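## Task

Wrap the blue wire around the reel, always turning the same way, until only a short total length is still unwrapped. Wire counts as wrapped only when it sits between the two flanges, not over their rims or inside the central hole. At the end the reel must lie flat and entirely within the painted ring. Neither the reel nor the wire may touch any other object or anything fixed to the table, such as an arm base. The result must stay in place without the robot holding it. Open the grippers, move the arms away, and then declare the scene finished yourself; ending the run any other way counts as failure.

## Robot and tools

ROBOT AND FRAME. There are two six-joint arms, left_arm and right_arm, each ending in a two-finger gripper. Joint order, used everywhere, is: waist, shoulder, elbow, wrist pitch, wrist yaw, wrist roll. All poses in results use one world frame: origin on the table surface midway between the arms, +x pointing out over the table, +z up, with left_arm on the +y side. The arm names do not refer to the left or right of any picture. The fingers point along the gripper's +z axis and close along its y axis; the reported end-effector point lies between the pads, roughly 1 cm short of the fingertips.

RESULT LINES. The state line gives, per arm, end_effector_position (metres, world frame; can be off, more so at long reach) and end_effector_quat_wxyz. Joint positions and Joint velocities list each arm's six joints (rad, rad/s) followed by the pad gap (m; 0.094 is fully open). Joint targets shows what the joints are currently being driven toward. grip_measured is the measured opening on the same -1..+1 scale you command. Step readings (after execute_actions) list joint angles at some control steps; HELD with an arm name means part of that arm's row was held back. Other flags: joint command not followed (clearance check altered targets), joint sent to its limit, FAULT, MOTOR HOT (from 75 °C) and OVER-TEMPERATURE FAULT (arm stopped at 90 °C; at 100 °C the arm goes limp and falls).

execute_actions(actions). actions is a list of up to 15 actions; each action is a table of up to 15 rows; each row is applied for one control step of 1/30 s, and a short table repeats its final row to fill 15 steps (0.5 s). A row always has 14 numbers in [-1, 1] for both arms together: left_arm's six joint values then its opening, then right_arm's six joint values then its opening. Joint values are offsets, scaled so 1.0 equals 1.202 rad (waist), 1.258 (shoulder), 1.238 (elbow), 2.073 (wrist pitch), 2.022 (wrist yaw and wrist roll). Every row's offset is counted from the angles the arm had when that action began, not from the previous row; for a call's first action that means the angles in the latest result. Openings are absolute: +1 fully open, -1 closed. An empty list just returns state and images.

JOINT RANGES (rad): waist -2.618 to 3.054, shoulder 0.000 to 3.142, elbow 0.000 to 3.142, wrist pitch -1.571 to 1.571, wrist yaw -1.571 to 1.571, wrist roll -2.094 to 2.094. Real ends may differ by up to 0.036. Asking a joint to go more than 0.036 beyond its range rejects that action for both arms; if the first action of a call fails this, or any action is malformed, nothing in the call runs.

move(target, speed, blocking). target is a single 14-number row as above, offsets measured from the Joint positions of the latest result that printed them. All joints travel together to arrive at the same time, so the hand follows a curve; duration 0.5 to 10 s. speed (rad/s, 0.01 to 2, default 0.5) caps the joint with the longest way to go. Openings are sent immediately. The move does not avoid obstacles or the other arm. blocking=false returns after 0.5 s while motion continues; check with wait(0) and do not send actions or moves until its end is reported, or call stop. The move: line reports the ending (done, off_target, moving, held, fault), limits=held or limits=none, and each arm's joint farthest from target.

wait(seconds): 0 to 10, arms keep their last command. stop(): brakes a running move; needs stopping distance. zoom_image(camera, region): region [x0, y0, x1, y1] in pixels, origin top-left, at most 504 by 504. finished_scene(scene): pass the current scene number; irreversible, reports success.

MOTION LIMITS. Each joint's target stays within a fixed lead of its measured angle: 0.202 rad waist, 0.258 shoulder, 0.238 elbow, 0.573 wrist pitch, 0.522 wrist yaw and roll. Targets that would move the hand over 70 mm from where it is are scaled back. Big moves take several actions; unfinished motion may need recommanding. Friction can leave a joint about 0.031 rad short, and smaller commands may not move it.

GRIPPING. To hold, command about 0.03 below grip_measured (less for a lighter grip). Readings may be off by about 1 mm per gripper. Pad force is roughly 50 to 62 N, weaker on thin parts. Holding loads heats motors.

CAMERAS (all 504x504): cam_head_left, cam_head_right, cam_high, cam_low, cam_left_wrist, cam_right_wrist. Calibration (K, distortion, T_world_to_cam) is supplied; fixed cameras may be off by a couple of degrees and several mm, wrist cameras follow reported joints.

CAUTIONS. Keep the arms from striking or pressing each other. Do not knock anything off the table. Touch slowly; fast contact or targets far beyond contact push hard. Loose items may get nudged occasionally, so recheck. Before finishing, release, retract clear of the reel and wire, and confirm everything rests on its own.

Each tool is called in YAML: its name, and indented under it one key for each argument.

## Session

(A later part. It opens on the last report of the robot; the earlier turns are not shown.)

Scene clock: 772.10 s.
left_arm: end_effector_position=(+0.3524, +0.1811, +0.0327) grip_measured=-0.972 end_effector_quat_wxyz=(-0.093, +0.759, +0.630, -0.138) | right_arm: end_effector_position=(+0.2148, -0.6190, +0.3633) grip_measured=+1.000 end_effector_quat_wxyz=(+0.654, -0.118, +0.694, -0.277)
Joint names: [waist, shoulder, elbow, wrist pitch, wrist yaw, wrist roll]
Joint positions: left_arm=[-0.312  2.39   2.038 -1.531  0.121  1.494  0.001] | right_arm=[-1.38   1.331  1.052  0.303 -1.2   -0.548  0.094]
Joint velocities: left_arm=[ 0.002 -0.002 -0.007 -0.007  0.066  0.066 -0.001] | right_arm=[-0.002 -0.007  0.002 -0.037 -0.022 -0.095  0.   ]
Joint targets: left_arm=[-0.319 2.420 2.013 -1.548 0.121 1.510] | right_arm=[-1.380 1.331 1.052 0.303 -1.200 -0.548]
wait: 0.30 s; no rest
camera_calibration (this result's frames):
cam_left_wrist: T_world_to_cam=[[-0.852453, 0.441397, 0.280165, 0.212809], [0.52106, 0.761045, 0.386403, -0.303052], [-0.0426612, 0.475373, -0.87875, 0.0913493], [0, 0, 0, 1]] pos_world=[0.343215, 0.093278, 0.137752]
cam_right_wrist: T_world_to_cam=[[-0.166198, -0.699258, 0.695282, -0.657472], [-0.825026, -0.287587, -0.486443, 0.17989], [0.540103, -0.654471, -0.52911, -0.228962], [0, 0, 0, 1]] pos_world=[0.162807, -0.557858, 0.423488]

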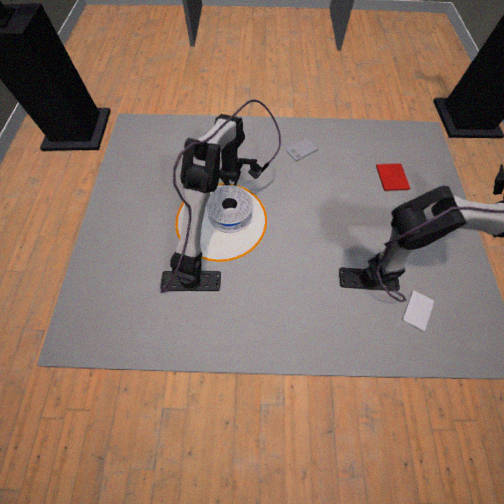

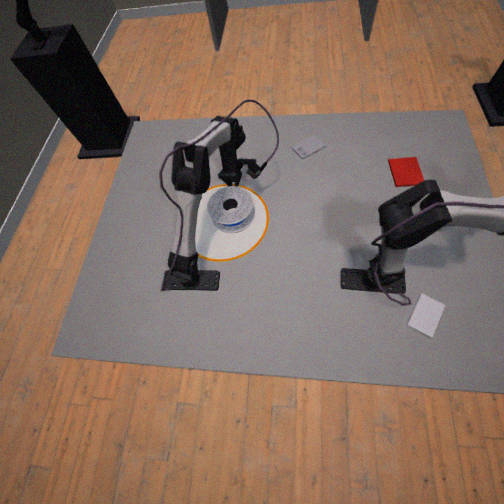

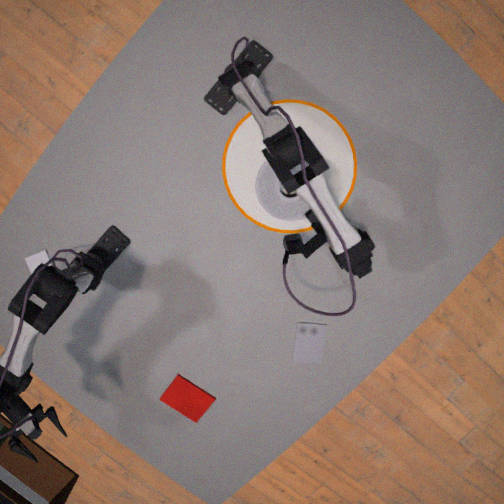

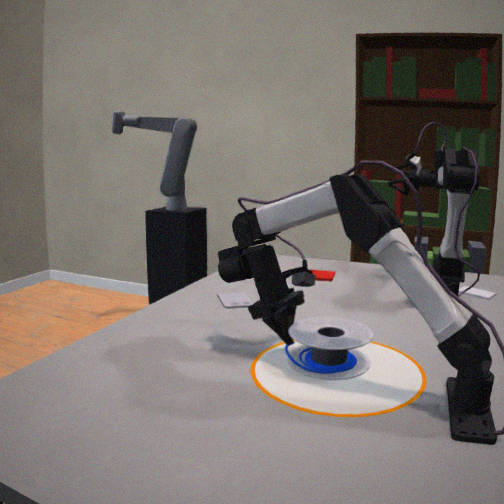

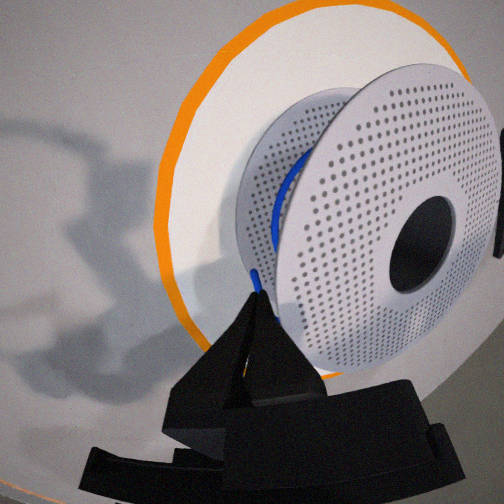

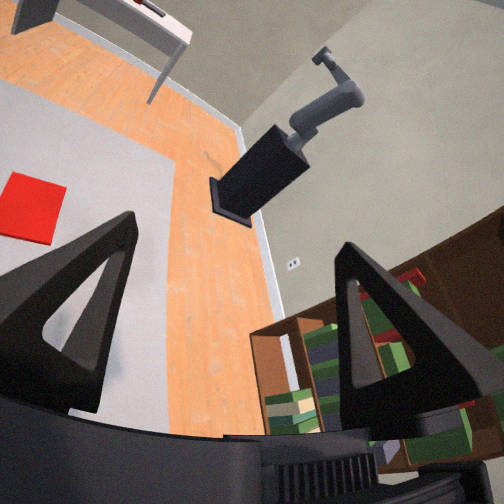

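execute_actions:
  actions:
    - [[-0.008,0.02,-0.021,-0.009,0,0,-0.985,0,0,0,0,0,0,1],[-0.012,0.02,-0.023,-0.009,0,0,-0.985,0,0,0,0,0,0,1],[-0.017,0.02,-0.026,-0.009,0,0,-0.985,0,0,0,0,0,0,1],[-0.022,0.02,-0.029,-0.009,0,0,-0.985,0,0,0,0,0,0,1],[-0.027,0.02,-0.032,-0.009,0,0,-0.985,0,0,0,0,0,0,1],[-0.032,0.02,-0.036,-0.009,0,0,-0.985,0,0,0,0,0,0,1],[-0.037,0.02,-0.040,-0.009,0,0,-0.985,0,0,0,0,0,0,1],[-0.042,0.02,-0.044,-0.009,0,0,-0.985,0,0,0,0,0,0,1],[-0.047,0.02,-0.048,-0.009,0,0,-0.985,0,0,0,0,0,0,1],[-0.052,0.02,-0.051,-0.009,0,0,-0.985,0,0,0,0,0,0,1],[-0.056,0.02,-0.054,-0.009,0,0,-0.985,0,0,0,0,0,0,1],[-0.059,0.02,-0.057,-0.009,0,0,-0.985,0,0,0,0,0,0,1],[-0.061,0.02,-0.059,-0.009,0,0,-0.985,0,0,0,0,0,0,1],[-0.062,0.02,-0.060,-0.009,0,0,-0.985,0,0,0,0,0,0,1],[-0.062,0.02,-0.060,-0.009,0,0,-0.985,0,0,0,0,0,0,1]]

zoom_image:
  camera: "cam_low"
  region: [240, 300, 400, 410]

Scene clock: 790.37 s.
left_arm: end_effector_position=(+0.3307, +0.1603, +0.0245) grip_measured=-0.973 end_effector_quat_wxyz=(-0.118, +0.778, +0.599, -0.147) | right_arm: end_effector_position=(+0.2148, -0.6190, +0.3633) grip_measured=+1.000 end_effector_quat_wxyz=(+0.654, -0.118, +0.694, -0.277)
Joint names: [waist, shoulder, elbow, wrist pitch, wrist yaw, wrist roll]
Joint positions: left_arm=[-0.381  2.39   1.99  -1.531  0.121  1.5    0.001] | right_arm=[-1.38   1.331  1.052  0.303 -1.2   -0.548  0.094]
Joint velocities: left_arm=[-0.085 -0.007 -0.051  0.007 -0.007 -0.037 -0.   ] | right_arm=[-0.007 -0.027 -0.002 -0.007  0.007  0.007  0.   ]
Joint targets: left_arm=[-0.386 2.415 1.963 -1.549 0.121 1.493] | right_arm=[-1.380 1.331 1.052 0.303 -1.200 -0.548]
Step readings (joint positions):
0: left_arm=[-0.312 2.390 2.038 -1.531 0.121 1.501] | right_arm=[-1.380 1.331 1.052 0.303 -1.200 -0.548]
1: left_arm=[-0.312 2.390 2.038 -1.531 0.121 1.501] | right_arm=[-1.380 1.331 1.052 0.303 -1.200 -0.548]
2: left_arm=[-0.312 2.390 2.038 -1.531 0.121 1.500] | right_arm=[-1.380 1.331 1.052 0.303 -1.200 -0.548]
4: left_arm=[-0.315 2.390 2.036 -1.531 0.121 1.500] | right_arm=[-1.380 1.331 1.052 0.303 -1.200 -0.548]
8: left_arm=[-0.336 2.390 2.017 -1.531 0.121 1.500] | right_arm=[-1.380 1.331 1.052 0.303 -1.200 -0.548]
15: Joint positions above
camera_calibration (this result's frames):
cam_left_wrist: T_world_to_cam=[[-0.803108, 0.500094, 0.32392, 0.178937], [0.594046, 0.714121, 0.370325, -0.288984], [-0.0461209, 0.489835, -0.870594, 0.0917858], [0, 0, 0, 1]] pos_world=[0.319609, 0.0719247, 0.128965]
cam_right_wrist: T_world_to_cam=[[-0.166198, -0.699258, 0.695282, -0.657472], [-0.825026, -0.287587, -0.486443, 0.17989], [0.540103, -0.654471, -0.52911, -0.228962], [0, 0, 0, 1]] pos_world=[0.162807, -0.557858, 0.423488]

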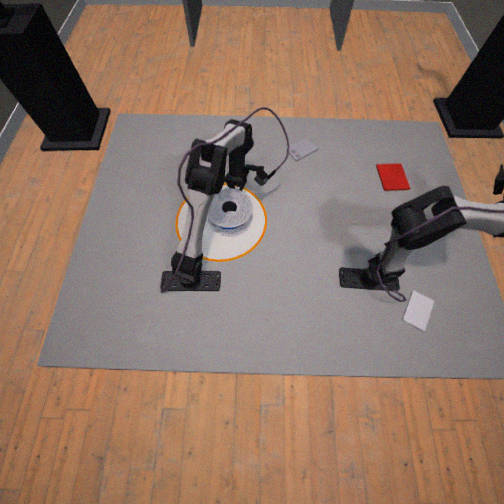

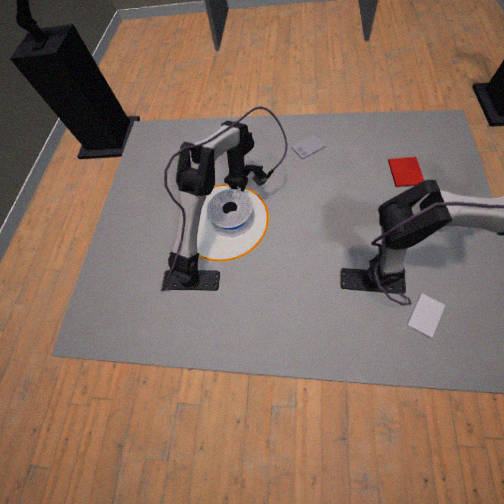

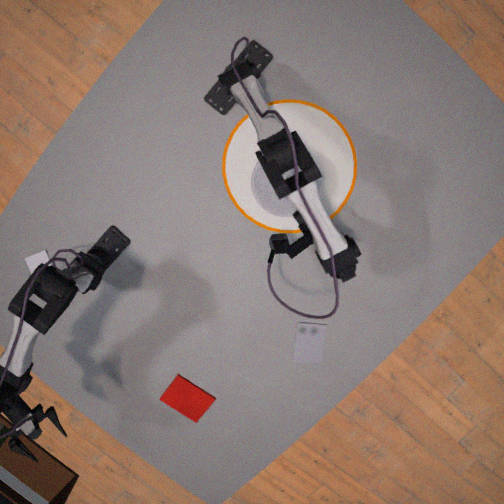

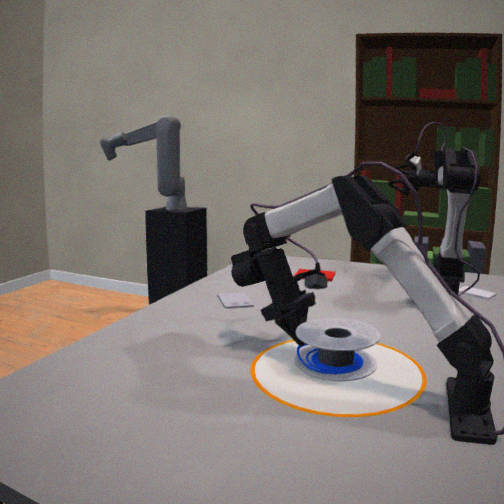

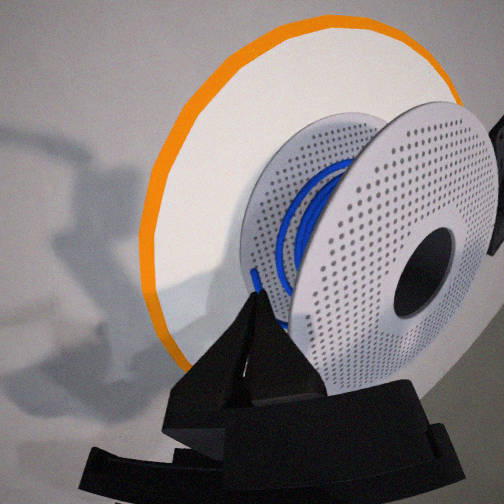

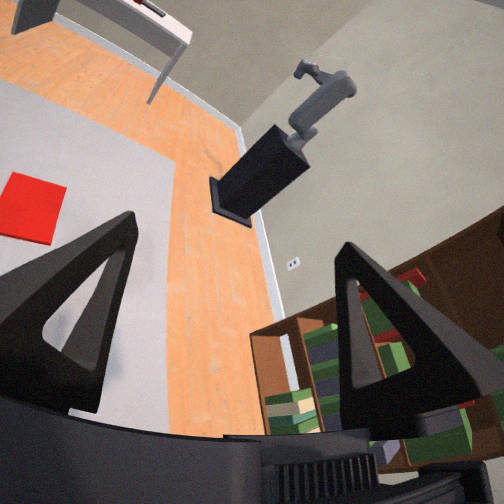

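Region (240, 300, 400, 410) of cam_low's 504x504 image, scaled by 3.150, with more detail than that image has; it fills the top 346 rows of this view, and the rest is white.

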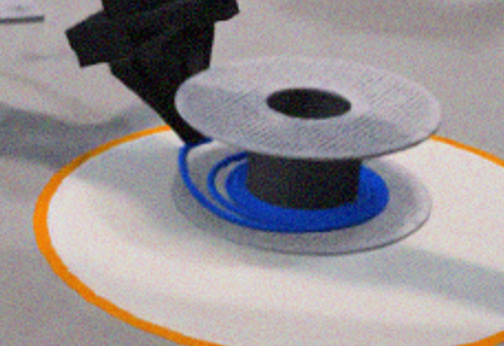

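execute_actions:
  actions:
    - [[-0.004,0.0,-0.01,0,0,0,-0.96,0,0,0,0,0,0,1],[-0.004,0,0,0,0,0,-0.93,0,0,0,0,0,0,1],[-0.004,0,0,0,0,0,-0.90,0,0,0,0,0,0,1],[-0.004,-0.005,0.005,0,0,0,-0.88,0,0,0,0,0,0,1],[-0.004,-0.010,0.010,0,0,0,-0.87,0,0,0,0,0,0,1],[-0.004,-0.015,0.014,0,0,0,-0.87,0,0,0,0,0,0,1],[-0.004,-0.020,0.017,0,0,0,-0.87,0,0,0,0,0,0,1],[-0.004,-0.026,0.020,0,0,0,-0.87,0,0,0,0,0,0,1],[-0.004,-0.032,0.023,0,0,0,-0.87,0,0,0,0,0,0,1],[-0.004,-0.039,0.026,0,0,0,-0.87,0,0,0,0,0,0,1],[-0.004,-0.046,0.029,0,0,0,-0.87,0,0,0,0,0,0,1],[-0.004,-0.054,0.032,0,0,0,-0.87,0,0,0,0,0,0,1],[-0.004,-0.062,0.035,0,0,0,-0.87,0,0,0,0,0,0,1],[-0.004,-0.071,0.038,0,0,0,-0.87,0,0,0,0,0,0,1],[-0.004,-0.080,0.040,0,0,0,-0.87,0,0,0,0,0,0,1]]
    - [[0,-0.04,0.018,0,0,0,-0.87,0,0,0,0,0,0,1],[0,-0.052,0.018,0,0,0,-0.87,0,0,0,0,0,0,1],[0,-0.065,0.018,0,0,0,-0.87,0,0,0,0,0,0,1],[0,-0.079,0.018,0,0,0,-0.87,0,0,0,0,0,0,1],[0,-0.094,0.018,0,0,0,-0.87,0,0,0,0,0,0,1],[0,-0.11,0.018,0,0,0,-0.87,0,0,0,0,0,0,1],[0,-0.126,0.018,0,0,0,-0.87,0,0,0,0,0,0,1],[0,-0.142,0.018,0,0,0,-0.87,0,0,0,0,0,0,1],[0,-0.157,0.018,0,0,0,-0.87,0,0,0,0,0,0,1],[0,-0.171,0.018,0,0,0,-0.87,0,0,0,0,0,0,1],[0,-0.183,0.018,0,0,0,-0.87,0,0,0,0,0,0,1],[0,-0.193,0.018,0,0,0,-0.87,0,0,0,0,0,0,1],[0,-0.201,0.018,0,0,0,-0.87,0,0,0,0,0,0,1],[0,-0.207,0.018,0,0,0,-0.87,0,0,0,0,0,0,1],[0,-0.21,0.018,0,0,0,-0.87,0,0,0,0,0,0,1]]

zoom_image:
  camera: "cam_low"
  region: [240, 300, 400, 410]

Scene clock: 805.27 s.
left_arm: end_effector_position=(+0.3447, +0.1541, +0.1435) grip_measured=-0.871 end_effector_quat_wxyz=(+0.023, +0.798, +0.600, -0.058) | right_arm: end_effector_position=(+0.2148, -0.6190, +0.3633) grip_measured=+1.000 end_effector_quat_wxyz=(+0.654, -0.118, +0.694, -0.277)
Joint names: [waist, shoulder, elbow, wrist pitch, wrist yaw, wrist roll]
Joint positions: left_arm=[-0.384  2.08   2.015 -1.531  0.121  1.5    0.006] | right_arm=[-1.38   1.331  1.052  0.303 -1.2   -0.548  0.094]
Joint velocities: left_arm=[-0.002 -0.305 -0.007  0.051 -0.007 -0.022 -0.   ] | right_arm=[ 0.007 -0.007 -0.002 -0.037 -0.007  0.007  0.   ]
Joint targets: left_arm=[-0.384 2.065 2.033 -1.531 0.121 1.500] | right_arm=[-1.380 1.331 1.052 0.303 -1.200 -0.548]
Step readings (joint positions; steps 1 to 15: 1st action; 16 to 30: 2nd action):
0: left_arm=[-0.384 2.390 1.988 -1.531 0.121 1.500] | right_arm=[-1.380 1.331 1.052 0.303 -1.200 -0.548]
1: left_arm=[-0.384 2.390 1.988 -1.531 0.121 1.500] | right_arm=[-1.380 1.331 1.052 0.303 -1.200 -0.548]
2: left_arm=[-0.384 2.390 1.988 -1.531 0.121 1.500] | right_arm=[-1.380 1.331 1.052 0.303 -1.200 -0.548]
4: left_arm=[-0.384 2.390 1.988 -1.531 0.121 1.500] | right_arm=[-1.380 1.331 1.052 0.303 -1.200 -0.548]
8: left_arm=[-0.384 2.389 1.988 -1.531 0.121 1.500] | right_arm=[-1.380 1.331 1.052 0.303 -1.200 -0.548]
15: left_arm=[-0.384 2.329 2.011 -1.531 0.121 1.500] | right_arm=[-1.380 1.331 1.052 0.303 -1.200 -0.548]
16: left_arm=[-0.384 2.316 2.014 -1.531 0.121 1.500] | right_arm=[-1.380 1.331 1.052 0.303 -1.200 -0.548]
17: left_arm=[-0.384 2.301 2.015 -1.531 0.121 1.500] | right_arm=[-1.380 1.331 1.052 0.303 -1.200 -0.548]
19: left_arm=[-0.384 2.271 2.015 -1.531 0.121 1.500] | right_arm=[-1.380 1.331 1.052 0.303 -1.200 -0.548]
23: left_arm=[-0.384 2.204 2.015 -1.531 0.121 1.500] | right_arm=[-1.380 1.331 1.052 0.303 -1.200 -0.548]
30: Joint positions above
camera_calibration (this result's frames):
cam_left_wrist: T_world_to_cam=[[-0.853378, 0.521293, 0.000754691, 0.21524], [0.465158, 0.760827, 0.452516, -0.311449], [0.235319, 0.386518, -0.891756, 0.120953], [0, 0, 0, 1]] pos_world=[0.300091, 0.078005, 0.248634]
cam_right_wrist: T_world_to_cam=[[-0.166198, -0.699258, 0.695282, -0.657472], [-0.825026, -0.287587, -0.486443, 0.17989], [0.540103, -0.654471, -0.52911, -0.228962], [0, 0, 0, 1]] pos_world=[0.162807, -0.557858, 0.423488]

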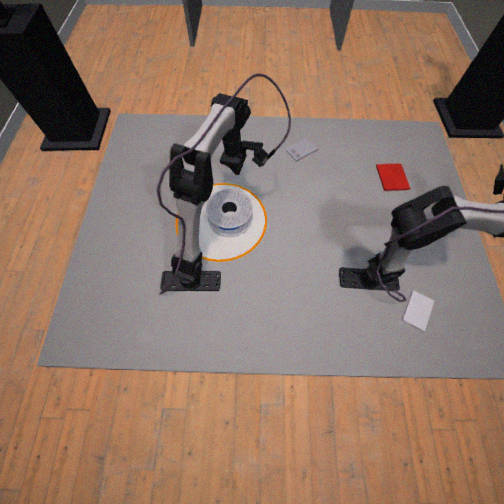

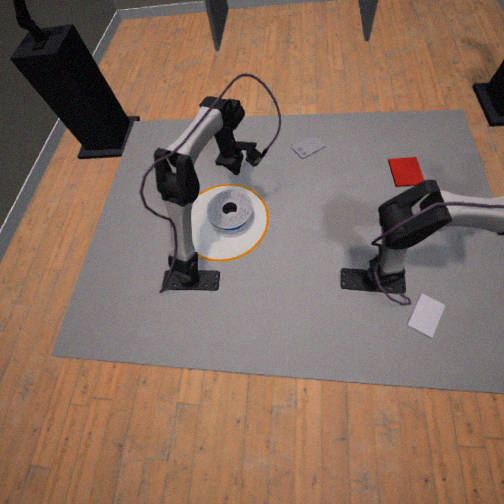

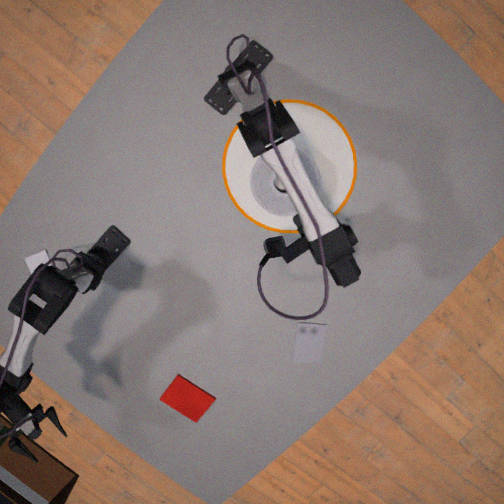

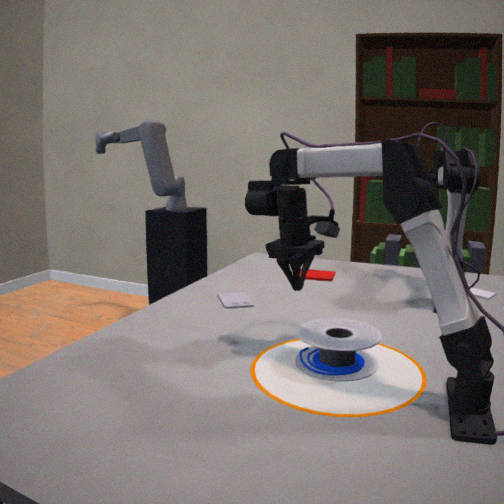

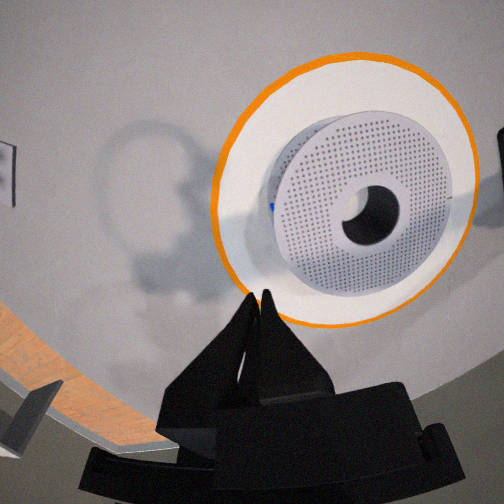

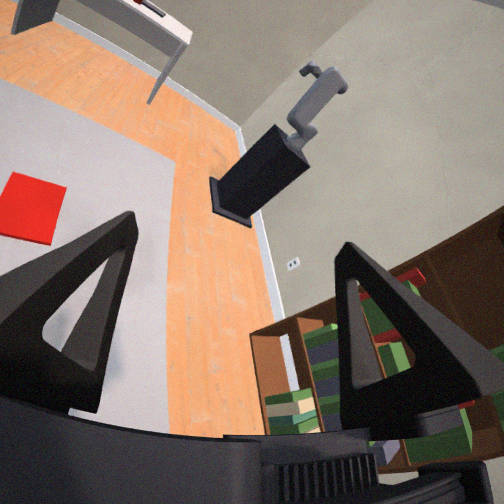

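Region (240, 300, 400, 410) of cam_low's 504x504 image, scaled by 3.150, with more detail than that image has; it fills the top 346 rows of this view, and the rest is white.

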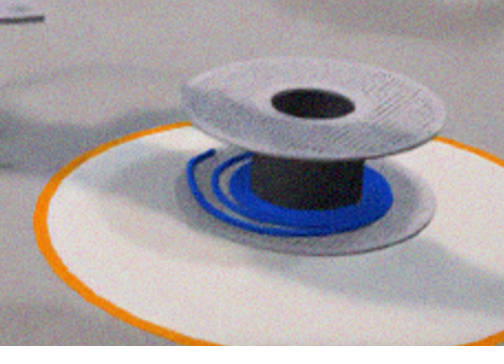

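The whole wire now lies on the lower flange and the reel is well inside the ring. I'll move the arm clear.

move:
  target: [0.6,-0.25,-0.1,0.05,0,0,-0.87,0,0,0,0,0,0,1]
  speed: 1.0

Scene clock: 814.17 s.
left_arm: end_effector_position=(+0.3394, +0.4244, +0.2296) grip_measured=-0.871 end_effector_quat_wxyz=(+0.127, +0.536, +0.832, +0.070) | right_arm: end_effector_position=(+0.2148, -0.6190, +0.3633) grip_measured=+1.000 end_effector_quat_wxyz=(+0.654, -0.118, +0.694, -0.277)
Joint names: [waist, shoulder, elbow, wrist pitch, wrist yaw, wrist roll]
Joint positions: left_arm=[ 0.341  1.776  1.916 -1.446  0.123  1.5    0.006] | right_arm=[-1.38   1.331  1.052  0.303 -1.2   -0.548  0.094]
Joint velocities: left_arm=[-0.002 -0.007 -0.012 -0.066 -0.066 -0.051 -0.001] | right_arm=[ 0.017 -0.012  0.012 -0.007 -0.081 -0.066  0.   ]
Joint targets: left_arm=[0.338 1.766 1.892 -1.427 0.121 1.500] | right_arm=[-1.380 1.331 1.052 0.303 -1.200 -0.548]
move: off_target (left_arm); limits=none; left_arm: farthest joint: the elbow, 0.024 radians from its target (0.124 radians at the start); right_arm: farthest joint: the waist, 0.000 radians from its target (0.000 radians at the start)
camera_calibration (this result's frames):
cam_left_wrist: T_world_to_cam=[[-0.946349, -0.161123, -0.280111, 0.455404], [-0.283693, 0.829307, 0.481424, -0.33512], [0.15473, 0.535061, -0.830523, 0.0447519], [0, 0, 0, 1]] pos_world=[0.328976, 0.327348, 0.326066]
cam_right_wrist: T_world_to_cam=[[-0.166198, -0.699258, 0.695282, -0.657472], [-0.825026, -0.287587, -0.486443, 0.17989], [0.540103, -0.654471, -0.52911, -0.228962], [0, 0, 0, 1]] pos_world=[0.162807, -0.557858, 0.423488]

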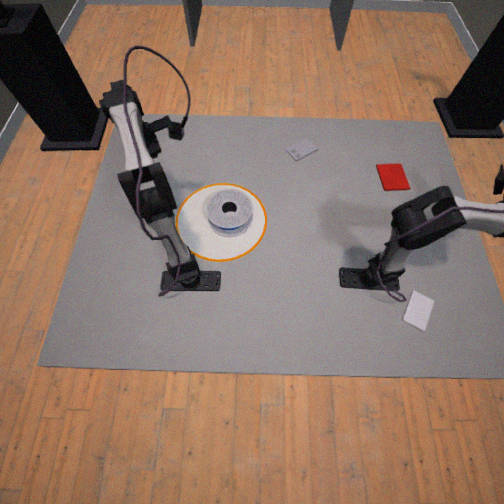

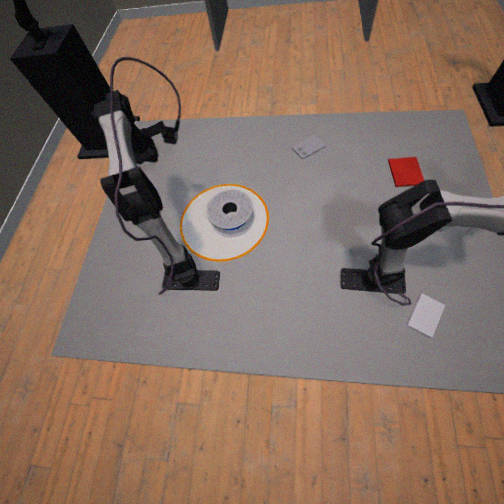

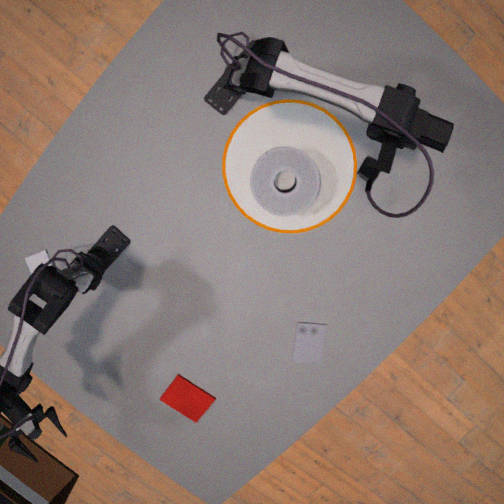

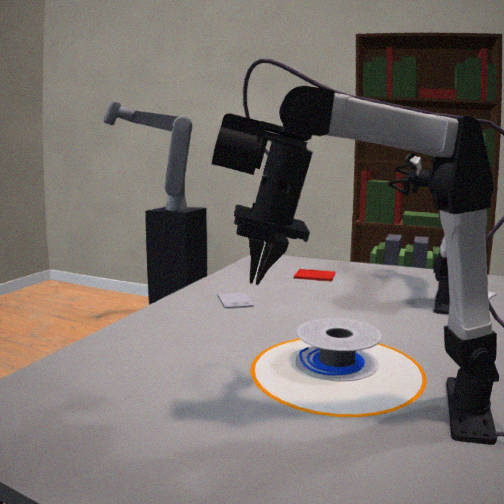

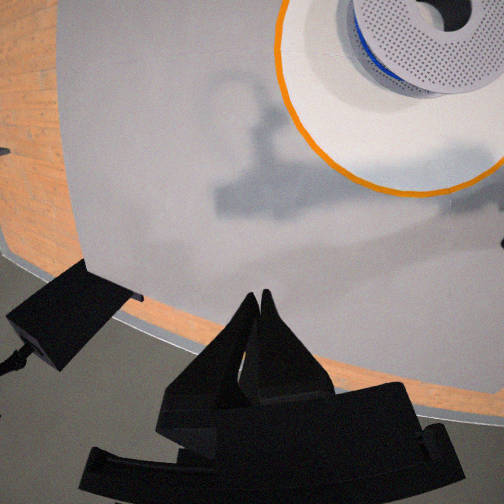

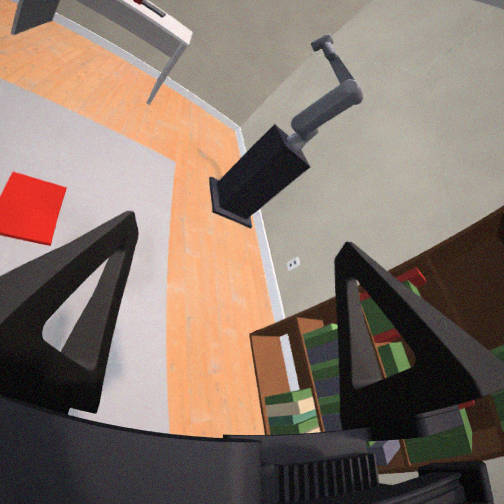

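The wire is wound between the flanges, the reel lies flat inside the ring, and the arm is clear. I'm done.

finished_scene:
  scene: 2

The scene is finished: the task was done.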